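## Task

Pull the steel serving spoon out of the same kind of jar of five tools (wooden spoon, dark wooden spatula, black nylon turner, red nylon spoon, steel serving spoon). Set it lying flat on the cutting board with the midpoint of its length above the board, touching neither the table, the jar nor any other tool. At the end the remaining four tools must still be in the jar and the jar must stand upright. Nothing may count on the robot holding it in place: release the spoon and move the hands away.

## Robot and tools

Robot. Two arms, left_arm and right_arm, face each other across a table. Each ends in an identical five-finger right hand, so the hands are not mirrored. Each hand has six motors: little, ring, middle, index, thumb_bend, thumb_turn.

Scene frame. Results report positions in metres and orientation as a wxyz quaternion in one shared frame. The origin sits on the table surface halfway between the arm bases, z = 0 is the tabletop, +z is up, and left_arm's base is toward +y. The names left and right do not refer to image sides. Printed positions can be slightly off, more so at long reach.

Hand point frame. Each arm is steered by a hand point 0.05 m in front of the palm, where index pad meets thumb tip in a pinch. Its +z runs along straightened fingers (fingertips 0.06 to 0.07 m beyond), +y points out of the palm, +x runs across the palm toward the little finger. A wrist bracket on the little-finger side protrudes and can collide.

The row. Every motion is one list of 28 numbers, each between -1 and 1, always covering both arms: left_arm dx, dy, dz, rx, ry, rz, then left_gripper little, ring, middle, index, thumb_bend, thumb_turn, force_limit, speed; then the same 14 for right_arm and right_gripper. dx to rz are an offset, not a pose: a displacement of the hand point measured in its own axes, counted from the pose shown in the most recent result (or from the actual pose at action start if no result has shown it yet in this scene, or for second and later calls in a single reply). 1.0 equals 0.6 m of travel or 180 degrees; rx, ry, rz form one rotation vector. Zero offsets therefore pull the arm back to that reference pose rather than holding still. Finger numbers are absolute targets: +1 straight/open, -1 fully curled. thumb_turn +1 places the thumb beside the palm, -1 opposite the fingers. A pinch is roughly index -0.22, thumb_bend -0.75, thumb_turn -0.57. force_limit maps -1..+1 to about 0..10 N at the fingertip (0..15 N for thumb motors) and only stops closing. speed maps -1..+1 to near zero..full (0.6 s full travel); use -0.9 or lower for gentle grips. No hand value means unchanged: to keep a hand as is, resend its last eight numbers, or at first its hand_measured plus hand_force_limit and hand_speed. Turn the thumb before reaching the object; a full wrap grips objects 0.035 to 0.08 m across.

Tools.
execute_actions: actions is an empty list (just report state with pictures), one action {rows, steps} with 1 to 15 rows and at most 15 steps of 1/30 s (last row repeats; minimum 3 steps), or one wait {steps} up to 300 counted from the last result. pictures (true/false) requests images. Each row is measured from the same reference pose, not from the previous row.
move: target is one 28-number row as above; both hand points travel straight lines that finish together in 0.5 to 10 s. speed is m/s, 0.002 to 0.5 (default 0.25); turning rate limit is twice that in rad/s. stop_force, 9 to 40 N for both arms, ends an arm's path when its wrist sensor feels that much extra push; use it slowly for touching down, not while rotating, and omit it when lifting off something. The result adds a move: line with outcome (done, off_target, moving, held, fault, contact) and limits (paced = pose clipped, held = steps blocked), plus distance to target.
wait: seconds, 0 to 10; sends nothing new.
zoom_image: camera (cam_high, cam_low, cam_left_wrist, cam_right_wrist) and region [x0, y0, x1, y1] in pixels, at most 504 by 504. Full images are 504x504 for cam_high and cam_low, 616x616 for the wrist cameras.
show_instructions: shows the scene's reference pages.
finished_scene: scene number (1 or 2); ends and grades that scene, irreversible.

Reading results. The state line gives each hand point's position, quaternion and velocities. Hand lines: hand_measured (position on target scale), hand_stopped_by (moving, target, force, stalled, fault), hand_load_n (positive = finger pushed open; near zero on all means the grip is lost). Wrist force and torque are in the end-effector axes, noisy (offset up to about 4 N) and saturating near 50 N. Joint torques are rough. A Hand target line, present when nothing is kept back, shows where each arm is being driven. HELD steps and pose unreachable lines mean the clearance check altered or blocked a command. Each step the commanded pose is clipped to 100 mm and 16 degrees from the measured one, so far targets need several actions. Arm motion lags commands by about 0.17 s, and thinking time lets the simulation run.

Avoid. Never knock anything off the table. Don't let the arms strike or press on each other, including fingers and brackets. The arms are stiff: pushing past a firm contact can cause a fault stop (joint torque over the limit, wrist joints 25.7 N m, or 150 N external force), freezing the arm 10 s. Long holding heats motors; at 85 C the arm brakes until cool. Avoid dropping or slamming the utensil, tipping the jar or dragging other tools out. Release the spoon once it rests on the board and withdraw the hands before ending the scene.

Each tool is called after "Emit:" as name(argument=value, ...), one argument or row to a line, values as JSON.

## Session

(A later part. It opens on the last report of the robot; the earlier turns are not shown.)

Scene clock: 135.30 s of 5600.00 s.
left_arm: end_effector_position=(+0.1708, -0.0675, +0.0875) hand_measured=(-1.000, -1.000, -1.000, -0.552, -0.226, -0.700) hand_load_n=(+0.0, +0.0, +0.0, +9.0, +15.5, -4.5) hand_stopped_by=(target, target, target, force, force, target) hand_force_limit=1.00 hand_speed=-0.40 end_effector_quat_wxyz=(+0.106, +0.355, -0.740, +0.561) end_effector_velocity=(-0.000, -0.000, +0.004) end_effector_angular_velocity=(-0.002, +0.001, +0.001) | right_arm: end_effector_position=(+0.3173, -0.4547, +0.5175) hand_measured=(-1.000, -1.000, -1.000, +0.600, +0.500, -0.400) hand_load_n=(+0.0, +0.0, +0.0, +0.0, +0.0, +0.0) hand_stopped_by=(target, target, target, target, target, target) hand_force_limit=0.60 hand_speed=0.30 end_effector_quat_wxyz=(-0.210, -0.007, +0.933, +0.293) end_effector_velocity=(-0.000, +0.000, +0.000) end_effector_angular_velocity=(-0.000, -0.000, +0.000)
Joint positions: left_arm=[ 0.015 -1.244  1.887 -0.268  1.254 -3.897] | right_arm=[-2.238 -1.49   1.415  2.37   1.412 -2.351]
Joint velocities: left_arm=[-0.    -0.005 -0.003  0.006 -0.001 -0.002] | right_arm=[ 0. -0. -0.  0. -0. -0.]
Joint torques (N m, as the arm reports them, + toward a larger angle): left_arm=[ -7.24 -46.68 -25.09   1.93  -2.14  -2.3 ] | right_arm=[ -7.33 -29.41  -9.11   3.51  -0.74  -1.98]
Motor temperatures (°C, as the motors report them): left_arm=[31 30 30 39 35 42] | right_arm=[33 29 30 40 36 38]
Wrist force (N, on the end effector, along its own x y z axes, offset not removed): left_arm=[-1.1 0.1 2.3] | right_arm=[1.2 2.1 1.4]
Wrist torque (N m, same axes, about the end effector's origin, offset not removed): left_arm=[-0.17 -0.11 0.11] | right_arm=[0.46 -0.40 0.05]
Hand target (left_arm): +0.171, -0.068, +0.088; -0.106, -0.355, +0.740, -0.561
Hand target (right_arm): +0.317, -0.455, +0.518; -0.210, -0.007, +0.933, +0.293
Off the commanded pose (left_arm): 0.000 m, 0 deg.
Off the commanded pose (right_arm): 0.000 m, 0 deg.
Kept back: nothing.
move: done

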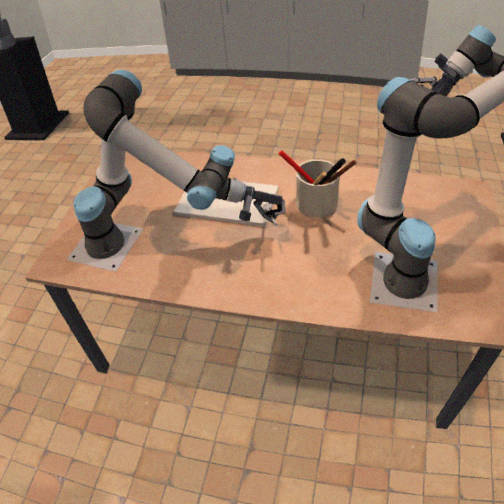

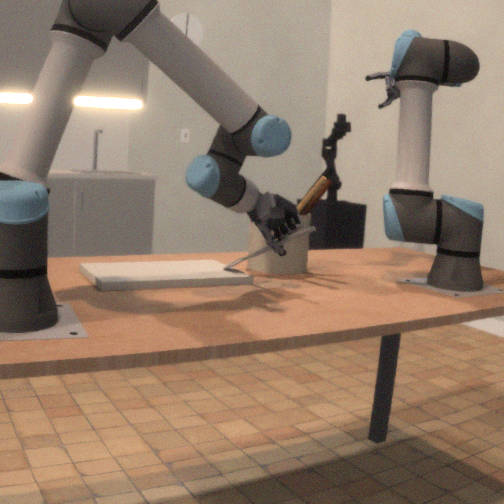

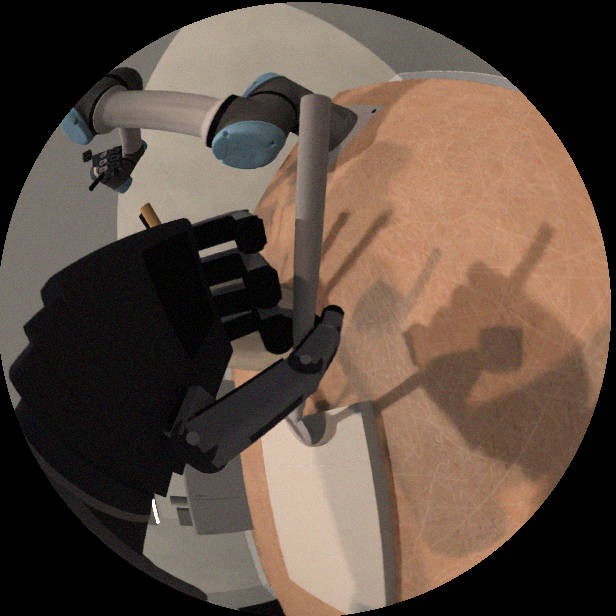

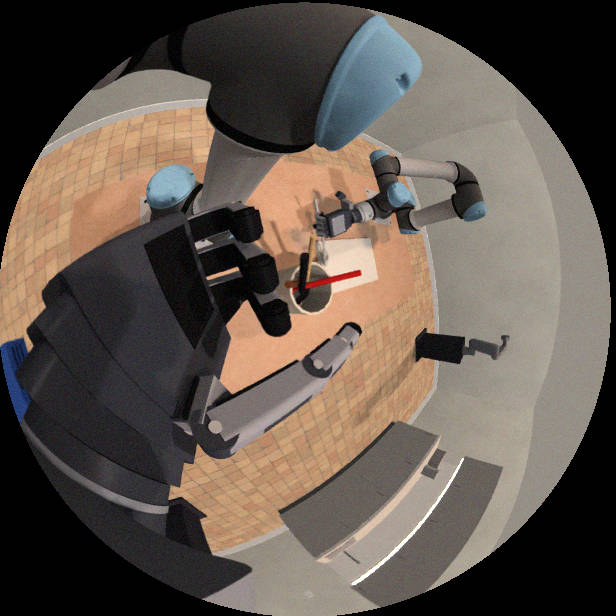

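Emit:
move(
  target=[-0.147,-0.015,-0.227,0,0,0,-1,-1,-1,-0.95,-0.5,-0.7,1,-0.4, 0,0,0,0,0,0,-1,-1,-1,0.6,0.5,-0.4,0.6,0.3],
  speed=0.04,
)

Emit:
zoom_image(
  camera="cam_high",
  region=[140,130,320,260],
)

Scene clock: 140.03 s of 5600.00 s.
left_arm: end_effector_position=(+0.2078, +0.0902, +0.0928) hand_measured=(-1.000, -1.000, -1.000, -0.552, -0.224, -0.700) hand_load_n=(+0.0, +0.0, -1.0, +9.5, +15.5, -4.5) hand_stopped_by=(target, target, target, force, force, target) hand_force_limit=1.00 hand_speed=-0.40 end_effector_quat_wxyz=(+0.106, +0.355, -0.740, +0.561) end_effector_velocity=(+0.001, +0.002, -0.001) end_effector_angular_velocity=(+0.001, +0.000, +0.001) | right_arm: end_effector_position=(+0.3173, -0.4547, +0.5175) hand_measured=(-1.000, -1.000, -1.000, +0.600, +0.500, -0.400) hand_load_n=(+0.0, +0.0, +0.0, +0.0, +0.0, +0.0) hand_stopped_by=(target, target, target, target, target, target) hand_force_limit=0.60 hand_speed=0.30 end_effector_quat_wxyz=(-0.210, -0.007, +0.933, +0.293) end_effector_velocity=(+0.000, -0.000, -0.000) end_effector_angular_velocity=(-0.000, +0.001, -0.001)
Joint positions: left_arm=[ 0.109 -1.565  2.263 -0.333  1.342 -3.861] | right_arm=[-2.238 -1.49   1.415  2.37   1.412 -2.351]
Joint velocities: left_arm=[ 0.003 -0.003  0.005 -0.     0.002  0.   ] | right_arm=[-0.001  0.     0.     0.     0.001  0.   ]
Joint torques (N m, as the arm reports them, + toward a larger angle): left_arm=[  7.84 -29.09 -12.59   0.81   2.     2.3 ] | right_arm=[ -5.08 -29.54  -9.03   3.41  -0.85  -1.89]
Motor temperatures (°C, as the motors report them): left_arm=[31 30 30 39 35 42] | right_arm=[33 29 30 40 36 38]
Wrist force (N, on the end effector, along its own x y z axes, offset not removed): left_arm=[-0.4 -0.9 2.0] | right_arm=[2.4 3.2 2.6]
Wrist torque (N m, same axes, about the end effector's origin, offset not removed): left_arm=[-0.32 -0.27 0.08] | right_arm=[0.39 -0.62 0.17]
Hand target (left_arm): +0.208, +0.091, +0.093; -0.106, -0.355, +0.740, -0.561
Hand target (right_arm): +0.317, -0.455, +0.518; -0.210, -0.007, +0.933, +0.293
Off the commanded pose (left_arm): 0.000 m, 0 deg.
Off the commanded pose (right_arm): 0.000 m, 0 deg.
Kept back: nothing.
move: done

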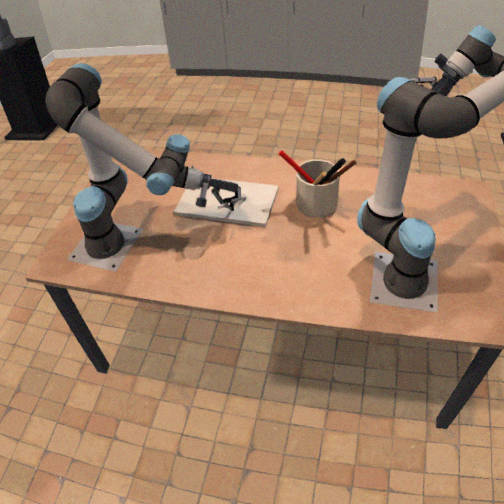

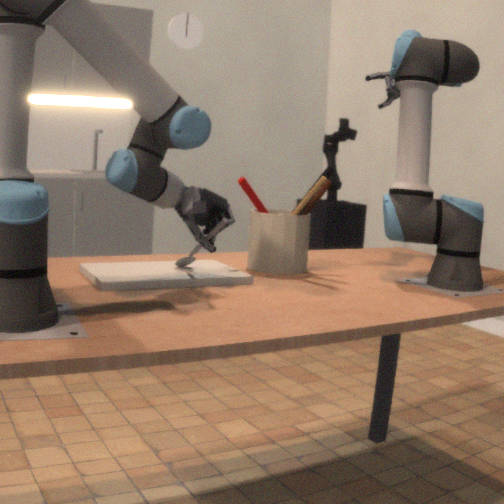

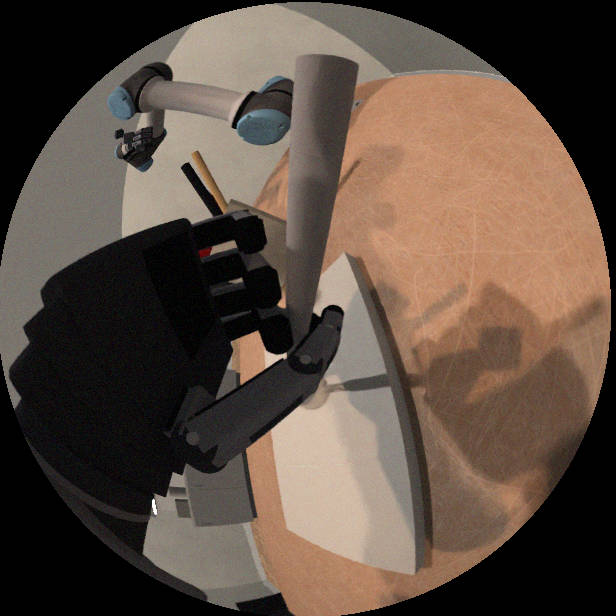

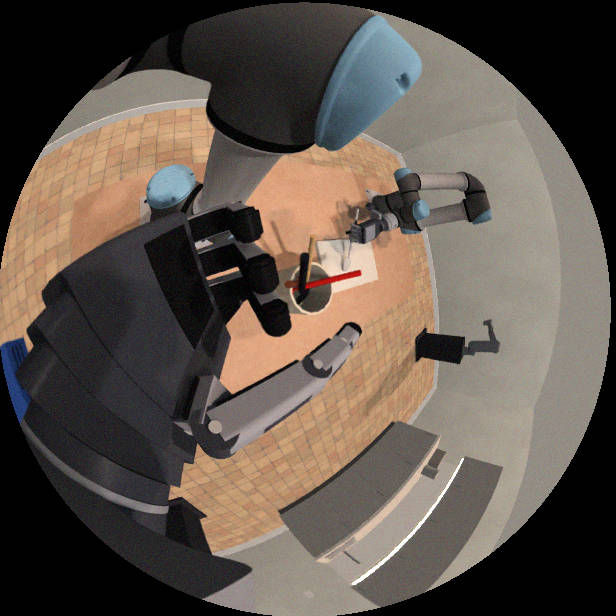

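Region (140, 130, 320, 260) of cam_high's 504x504 image, scaled by 2.800, with more detail than that image has.

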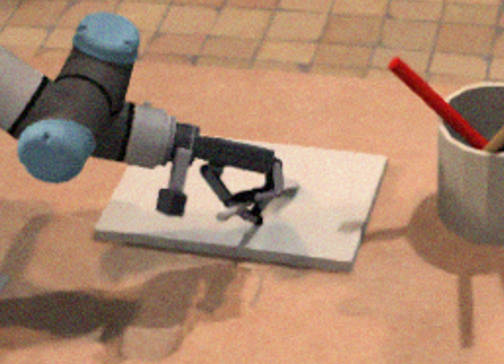

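Emit:
move(
  target=[-0.092,0,0.032,0,0,0,-1,-1,-1,-0.95,-0.5,-0.7,1,-0.4, 0,0,0,0,0,0,-1,-1,-1,0.6,0.5,-0.4,0.6,0.3],
  speed=0.025,
)

Emit:
zoom_image(
  camera="cam_low",
  region=[60,180,280,310],
)

Scene clock: 142.97 s of 5600.00 s.
left_arm: end_effector_position=(+0.2523, +0.0952, +0.0557) hand_measured=(-1.000, -1.000, -1.000, -0.552, -0.224, -0.700) hand_load_n=(+0.0, +0.0, +0.0, +9.0, +15.5, -4.5) hand_stopped_by=(target, target, target, force, force, target) hand_force_limit=1.00 hand_speed=-0.40 end_effector_quat_wxyz=(+0.106, +0.355, -0.740, +0.561) end_effector_velocity=(+0.002, -0.000, -0.002) end_effector_angular_velocity=(-0.001, +0.001, -0.001) | right_arm: end_effector_position=(+0.3173, -0.4547, +0.5175) hand_measured=(-1.000, -1.000, -1.000, +0.600, +0.500, -0.400) hand_load_n=(+0.0, +0.0, +0.0, +0.0, +0.0, +0.0) hand_stopped_by=(target, target, target, target, target, target) hand_force_limit=0.60 hand_speed=0.30 end_effector_quat_wxyz=(-0.210, -0.007, +0.933, +0.293) end_effector_velocity=(+0.000, +0.001, +0.000) end_effector_angular_velocity=(+0.002, -0.001, +0.002)
Joint positions: left_arm=[ 0.271 -1.444  2.259 -0.459  1.492 -3.804] | right_arm=[-2.238 -1.49   1.415  2.37   1.412 -2.351]
Joint velocities: left_arm=[ 0.007  0.008 -0.002 -0.006  0.008  0.002] | right_arm=[ 0.002  0.     0.    -0.    -0.001 -0.002]
Joint torques (N m, as the arm reports them, + toward a larger angle): left_arm=[  8.07 -10.39 -23.11  -3.46   2.25   2.09] | right_arm=[ -6.25 -29.9   -8.09   3.48  -0.67  -1.63]
Motor temperatures (°C, as the motors report them): left_arm=[31 30 30 39 35 42] | right_arm=[33 29 30 40 36 38]
Wrist force (N, on the end effector, along its own x y z axes, offset not removed): left_arm=[-0.2 -1.0 0.8] | right_arm=[1.6 1.3 1.4]
Wrist torque (N m, same axes, about the end effector's origin, offset not removed): left_arm=[-0.12 -0.24 0.08] | right_arm=[0.23 -0.36 0.07]
Hand target (left_arm): +0.253, +0.095, +0.055; -0.106, -0.355, +0.740, -0.561
Hand target (right_arm): +0.317, -0.455, +0.518; -0.210, -0.007, +0.933, +0.293
Off the commanded pose (left_arm): 0.000 m, 0 deg.
Off the commanded pose (right_arm): 0.000 m, 0 deg.
Kept back: nothing.
move: done

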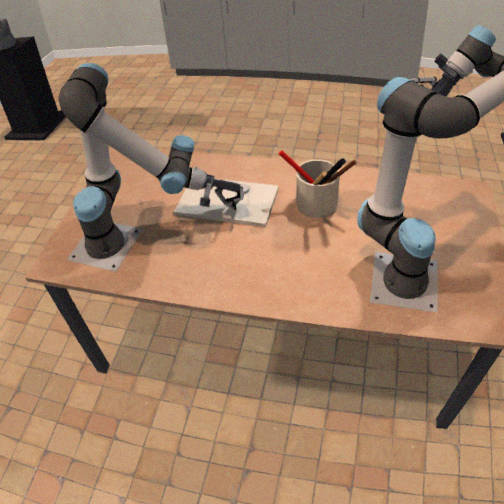

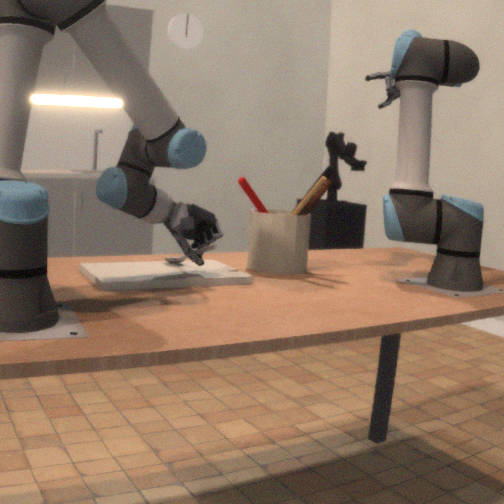

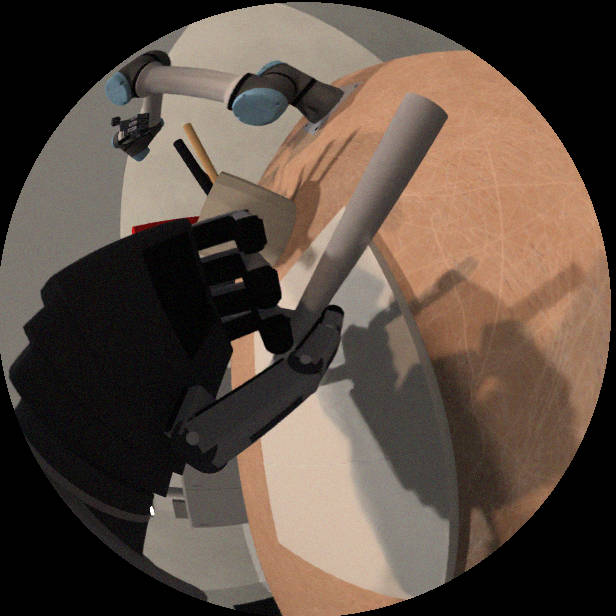

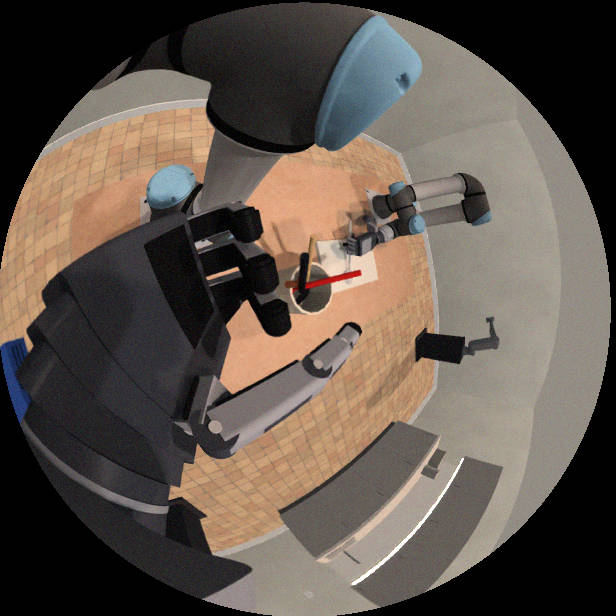

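Region (60, 180, 280, 310) of cam_low's 504x504 image, scaled by 2.291, with more detail than that image has; it fills the top 298 rows of this view, and the rest is white.

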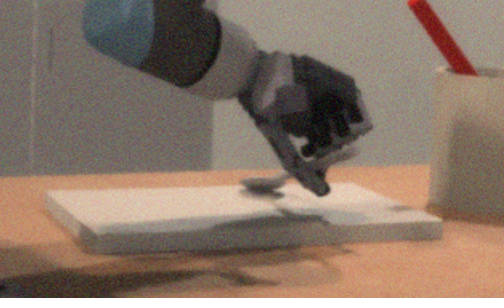

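Emit:
move(
  target=[-0.014,0.014,0.007,0,0,0,-1,-1,-1,-0.95,-0.5,-0.7,1,-0.4, 0,0,0,0,0,0,-1,-1,-1,0.6,0.5,-0.4,0.6,0.3],
  speed=0.015,
)

Emit:
move(
  target=[0,0,0,0,0,0,-1,-1,-1,0.3,0.1,-0.7,1,-0.4, 0,0,0,0,0,0,-1,-1,-1,0.6,0.5,-0.4,0.6,0.3],
)

Emit:
move(
  target=[0.16,-0.16,-0.09,0,0,0,-1,-1,-1,0.3,0.1,-0.7,1,-0.4, 0,0,0,0,0,0,-1,-1,-1,0.6,0.5,-0.4,0.6,0.3],
  speed=0.06,
)

Emit:
zoom_image(
  camera="cam_high",
  region=[140,130,320,260],
)

Emit:
zoom_image(
  camera="cam_low",
  region=[60,180,280,310],
)

Scene clock: 144.30 s of 5600.00 s.
left_arm: end_effector_position=(+0.2540, +0.0958, +0.0436) hand_measured=(-1.000, -1.000, -1.000, -0.552, -0.224, -0.700) hand_load_n=(+0.0, +0.0, +0.0, +9.0, +15.5, -4.5) hand_stopped_by=(target, target, target, force, force, target) hand_force_limit=1.00 hand_speed=-0.40 end_effector_quat_wxyz=(+0.106, +0.355, -0.740, +0.561) end_effector_velocity=(-0.000, +0.000, -0.003) end_effector_angular_velocity=(+0.002, -0.000, -0.001) | right_arm: end_effector_position=(+0.3173, -0.4547, +0.5175) hand_measured=(-1.000, -1.000, -1.000, +0.600, +0.500, -0.400) hand_load_n=(+0.0, +0.0, +0.0, +0.0, +0.0, +0.0) hand_stopped_by=(target, target, target, target, target, target) hand_force_limit=0.60 hand_speed=0.30 end_effector_quat_wxyz=(-0.210, -0.007, +0.933, +0.293) end_effector_velocity=(+0.000, +0.000, +0.000) end_effector_angular_velocity=(+0.000, -0.001, -0.000)
Joint positions: left_arm=[ 0.277 -1.415  2.27  -0.498  1.498 -3.801] | right_arm=[-2.238 -1.49   1.415  2.37   1.412 -2.351]
Joint velocities: left_arm=[ 0.     0.008  0.003 -0.008  0.001  0.001] | right_arm=[ 0.     0.    -0.     0.    -0.001  0.   ]
Joint torques (N m, as the arm reports them, + toward a larger angle): left_arm=[  7.93 -11.71 -10.61  -3.41   2.27   2.19] | right_arm=[ -6.67 -29.96  -8.83   3.65  -0.57  -1.67]
Motor temperatures (°C, as the motors report them): left_arm=[31 30 30 39 35 42] | right_arm=[33 29 30 40 36 38]
Wrist force (N, on the end effector, along its own x y z axes, offset not removed): left_arm=[-0.7 -1.7 2.3] | right_arm=[0.2 1.4 3.4]
Wrist torque (N m, same axes, about the end effector's origin, offset not removed): left_arm=[-0.38 -0.22 0.06] | right_arm=[0.19 -0.36 0.02]
Hand target (left_arm): +0.254, +0.096, +0.043; -0.106, -0.355, +0.740, -0.561
Hand target (right_arm): +0.317, -0.455, +0.518; -0.210, -0.007, +0.933, +0.293
Off the commanded pose (left_arm): 0.000 m, 0 deg.
Off the commanded pose (right_arm): 0.000 m, 0 deg.
Kept back: nothing.
move: done

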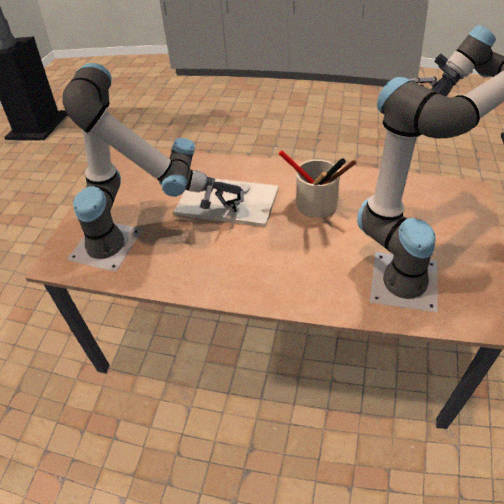

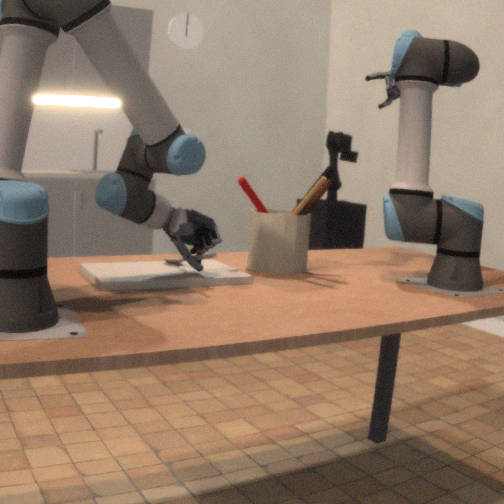

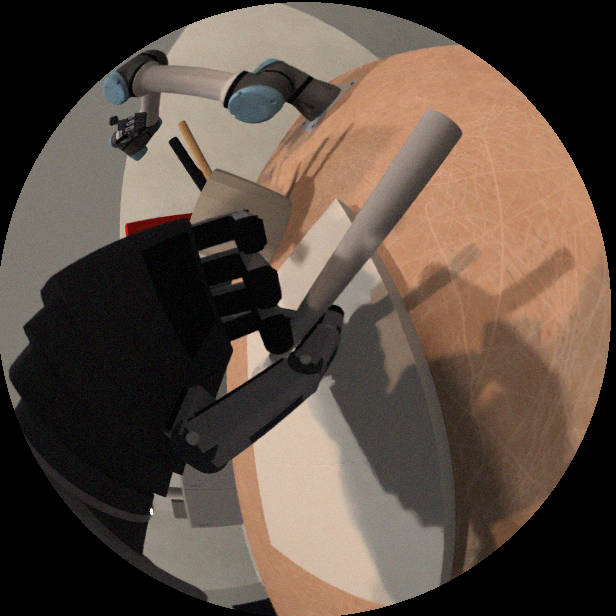

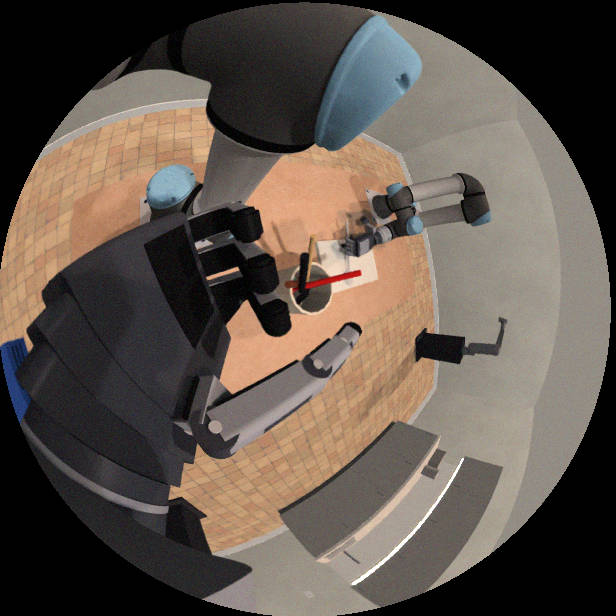

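Scene clock: 145.43 s of 5600.00 s.
left_arm: end_effector_position=(+0.2540, +0.0958, +0.0436) hand_measured=(-1.000, -1.000, -1.000, +0.300, +0.100, -0.700) hand_load_n=(+0.0, +0.0, +0.0, +0.0, +0.0, +0.0) hand_stopped_by=(target, target, target, target, target, target) hand_force_limit=1.00 hand_speed=-0.40 end_effector_quat_wxyz=(+0.106, +0.355, -0.740, +0.561) end_effector_velocity=(-0.001, -0.001, -0.000) end_effector_angular_velocity=(-0.001, +0.001, -0.002) | right_arm: end_effector_position=(+0.3173, -0.4547, +0.5175) hand_measured=(-1.000, -1.000, -1.000, +0.600, +0.500, -0.400) hand_load_n=(+0.0, +0.0, +0.0, +0.0, +0.0, +0.0) hand_stopped_by=(target, target, target, target, target, target) hand_force_limit=0.60 hand_speed=0.30 end_effector_quat_wxyz=(-0.210, -0.007, +0.933, +0.293) end_effector_velocity=(-0.000, -0.000, +0.000) end_effector_angular_velocity=(+0.001, -0.001, +0.001)
Joint positions: left_arm=[ 0.277 -1.415  2.27  -0.498  1.498 -3.801] | right_arm=[-2.238 -1.49   1.415  2.37   1.412 -2.351]
Joint velocities: left_arm=[-0.002  0.001 -0.    -0.002  0.    -0.001] | right_arm=[-0.     0.    -0.     0.    -0.    -0.002]
Joint torques (N m, as the arm reports them, + toward a larger angle): left_arm=[ -7.32 -33.58 -22.75   1.77  -1.84   0.69] | right_arm=[ -6.44 -30.34  -9.64   3.65  -0.79  -1.81]
Motor temperatures (°C, as the motors report them): left_arm=[31 30 30 39 35 42] | right_arm=[33 29 30 40 36 38]
Wrist force (N, on the end effector, along its own x y z axes, offset not removed): left_arm=[-0.6 -1.3 1.6] | right_arm=[0.9 3.9 0.8]
Wrist torque (N m, same axes, about the end effector's origin, offset not removed): left_arm=[-0.27 -0.17 0.01] | right_arm=[0.61 -0.29 0.06]
Hand target (left_arm): +0.254, +0.096, +0.044; -0.106, -0.355, +0.740, -0.561
Hand target (right_arm): +0.317, -0.455, +0.518; -0.210, -0.007, +0.933, +0.293
Off the commanded pose (left_arm): 0.000 m, 0 deg.
Off the commanded pose (right_arm): 0.000 m, 0 deg.
Kept back: nothing.
move: done

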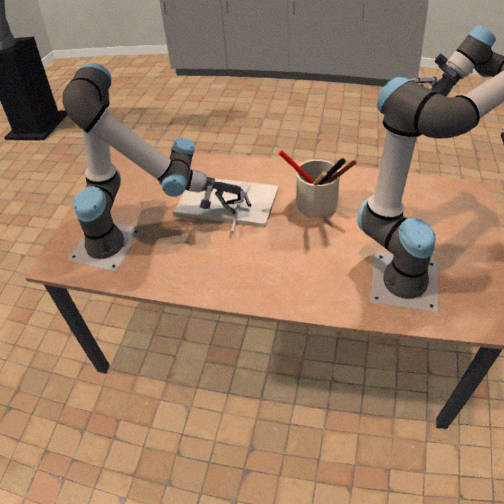

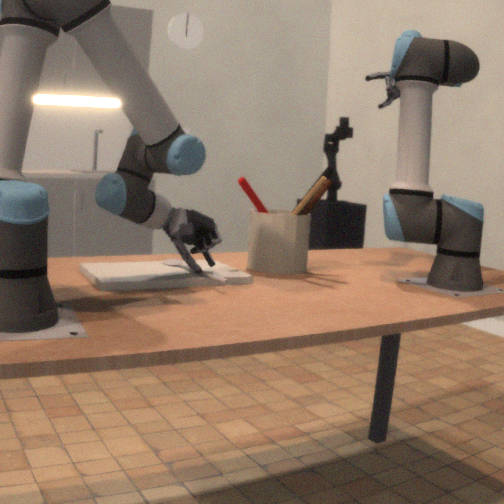

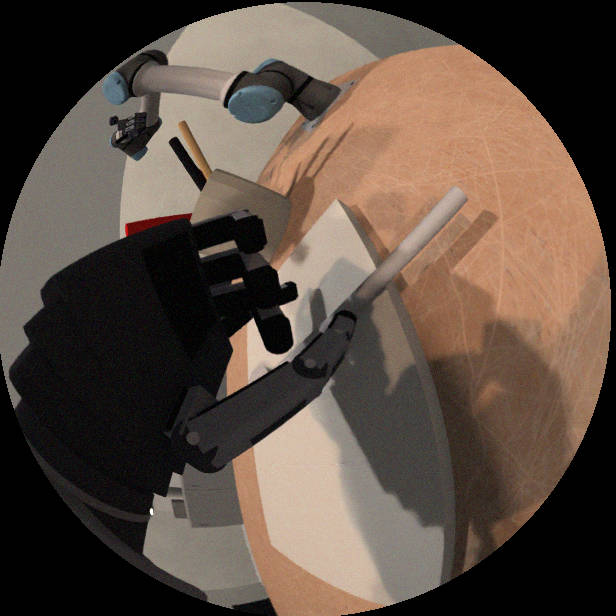

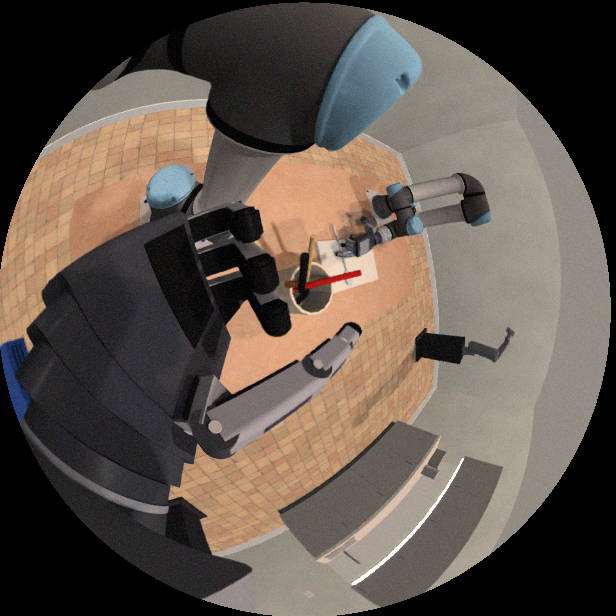

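Scene clock: 148.33 s of 5600.00 s.
left_arm: end_effector_position=(+0.2332, +0.0944, +0.1879) hand_measured=(-1.000, -1.000, -1.000, +0.300, +0.100, -0.700) hand_load_n=(+0.0, +0.0, +0.0, +0.0, +0.0, +0.0) hand_stopped_by=(target, target, target, target, target, target) hand_force_limit=1.00 hand_speed=-0.40 end_effector_quat_wxyz=(+0.106, +0.355, -0.740, +0.561) end_effector_velocity=(-0.001, +0.000, +0.003) end_effector_angular_velocity=(+0.002, -0.001, -0.002) | right_arm: end_effector_position=(+0.3173, -0.4547, +0.5175) hand_measured=(-1.000, -1.000, -1.000, +0.600, +0.500, -0.400) hand_load_n=(+0.0, +0.0, +0.0, +0.0, +0.0, +0.0) hand_stopped_by=(target, target, target, target, target, target) hand_force_limit=0.60 hand_speed=0.30 end_effector_quat_wxyz=(-0.210, -0.007, +0.933, +0.293) end_effector_velocity=(-0.000, -0.000, -0.000) end_effector_angular_velocity=(-0.001, +0.001, -0.001)
Joint positions: left_arm=[ 0.203 -1.685  2.089 -0.045  1.43  -3.827] | right_arm=[-2.238 -1.49   1.415  2.37   1.412 -2.351]
Joint velocities: left_arm=[-0.002 -0.003 -0.005  0.01  -0.001  0.001] | right_arm=[-0.001  0.    -0.    -0.     0.001  0.001]
Joint torques (N m, as the arm reports them, + toward a larger angle): left_arm=[ -7.3  -27.41 -28.62   1.79  -2.05  -2.31] | right_arm=[ -6.81 -29.63  -8.47   3.54  -0.66  -1.97]
Motor temperatures (°C, as the motors report them): left_arm=[31 30 30 39 35 42] | right_arm=[33 29 30 40 36 38]
Wrist force (N, on the end effector, along its own x y z axes, offset not removed): left_arm=[0.3 -0.2 1.0] | right_arm=[1.8 1.2 1.9]
Wrist torque (N m, same axes, about the end effector's origin, offset not removed): left_arm=[0.00 -0.32 0.14] | right_arm=[0.27 -0.51 0.00]
Hand target (left_arm): +0.233, +0.094, +0.188; -0.106, -0.355, +0.740, -0.561
Hand target (right_arm): +0.317, -0.455, +0.518; -0.210, -0.007, +0.933, +0.293
Off the commanded pose (left_arm): 0.000 m, 0 deg.
Off the commanded pose (right_arm): 0.000 m, 0 deg.
Kept back: nothing.
move: done

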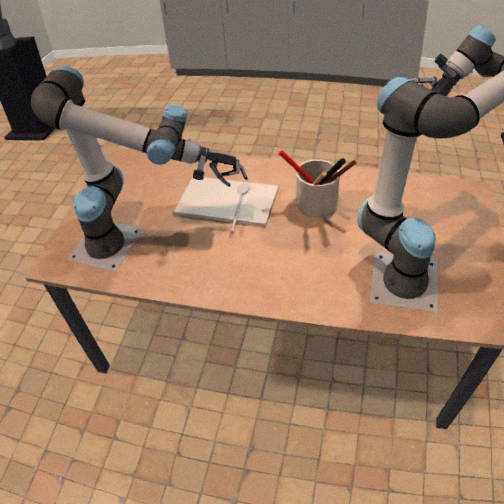

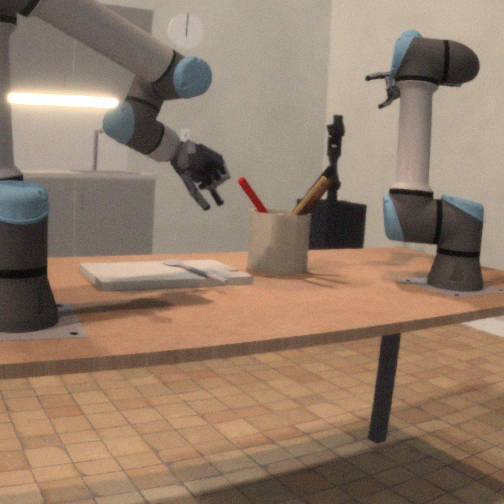

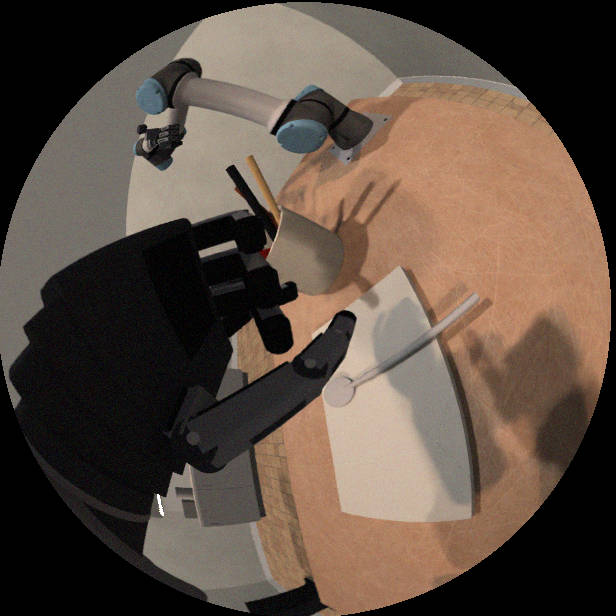

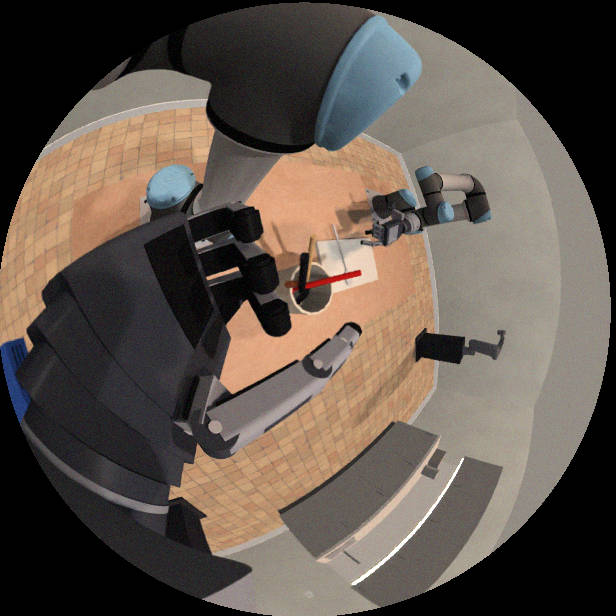

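Region (140, 130, 320, 260) of cam_high's 504x504 image, scaled by 2.800, with more detail than that image has.

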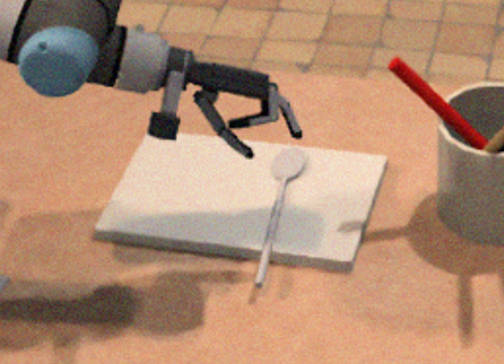

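Region (60, 180, 280, 310) of cam_low's 504x504 image, scaled by 2.291, with more detail than that image has; it fills the top 298 rows of this view, and the rest is white.

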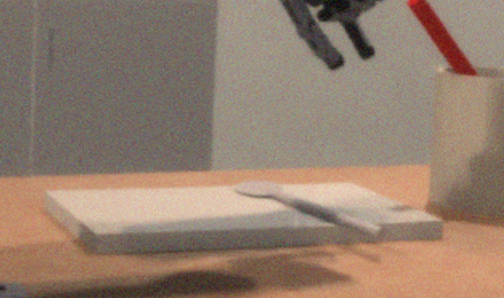

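Spoon is flat on the board, with the handle overhanging clear of the table.

Emit:
finished_scene(
  scene=2,
)

The scene is finished: the task was done.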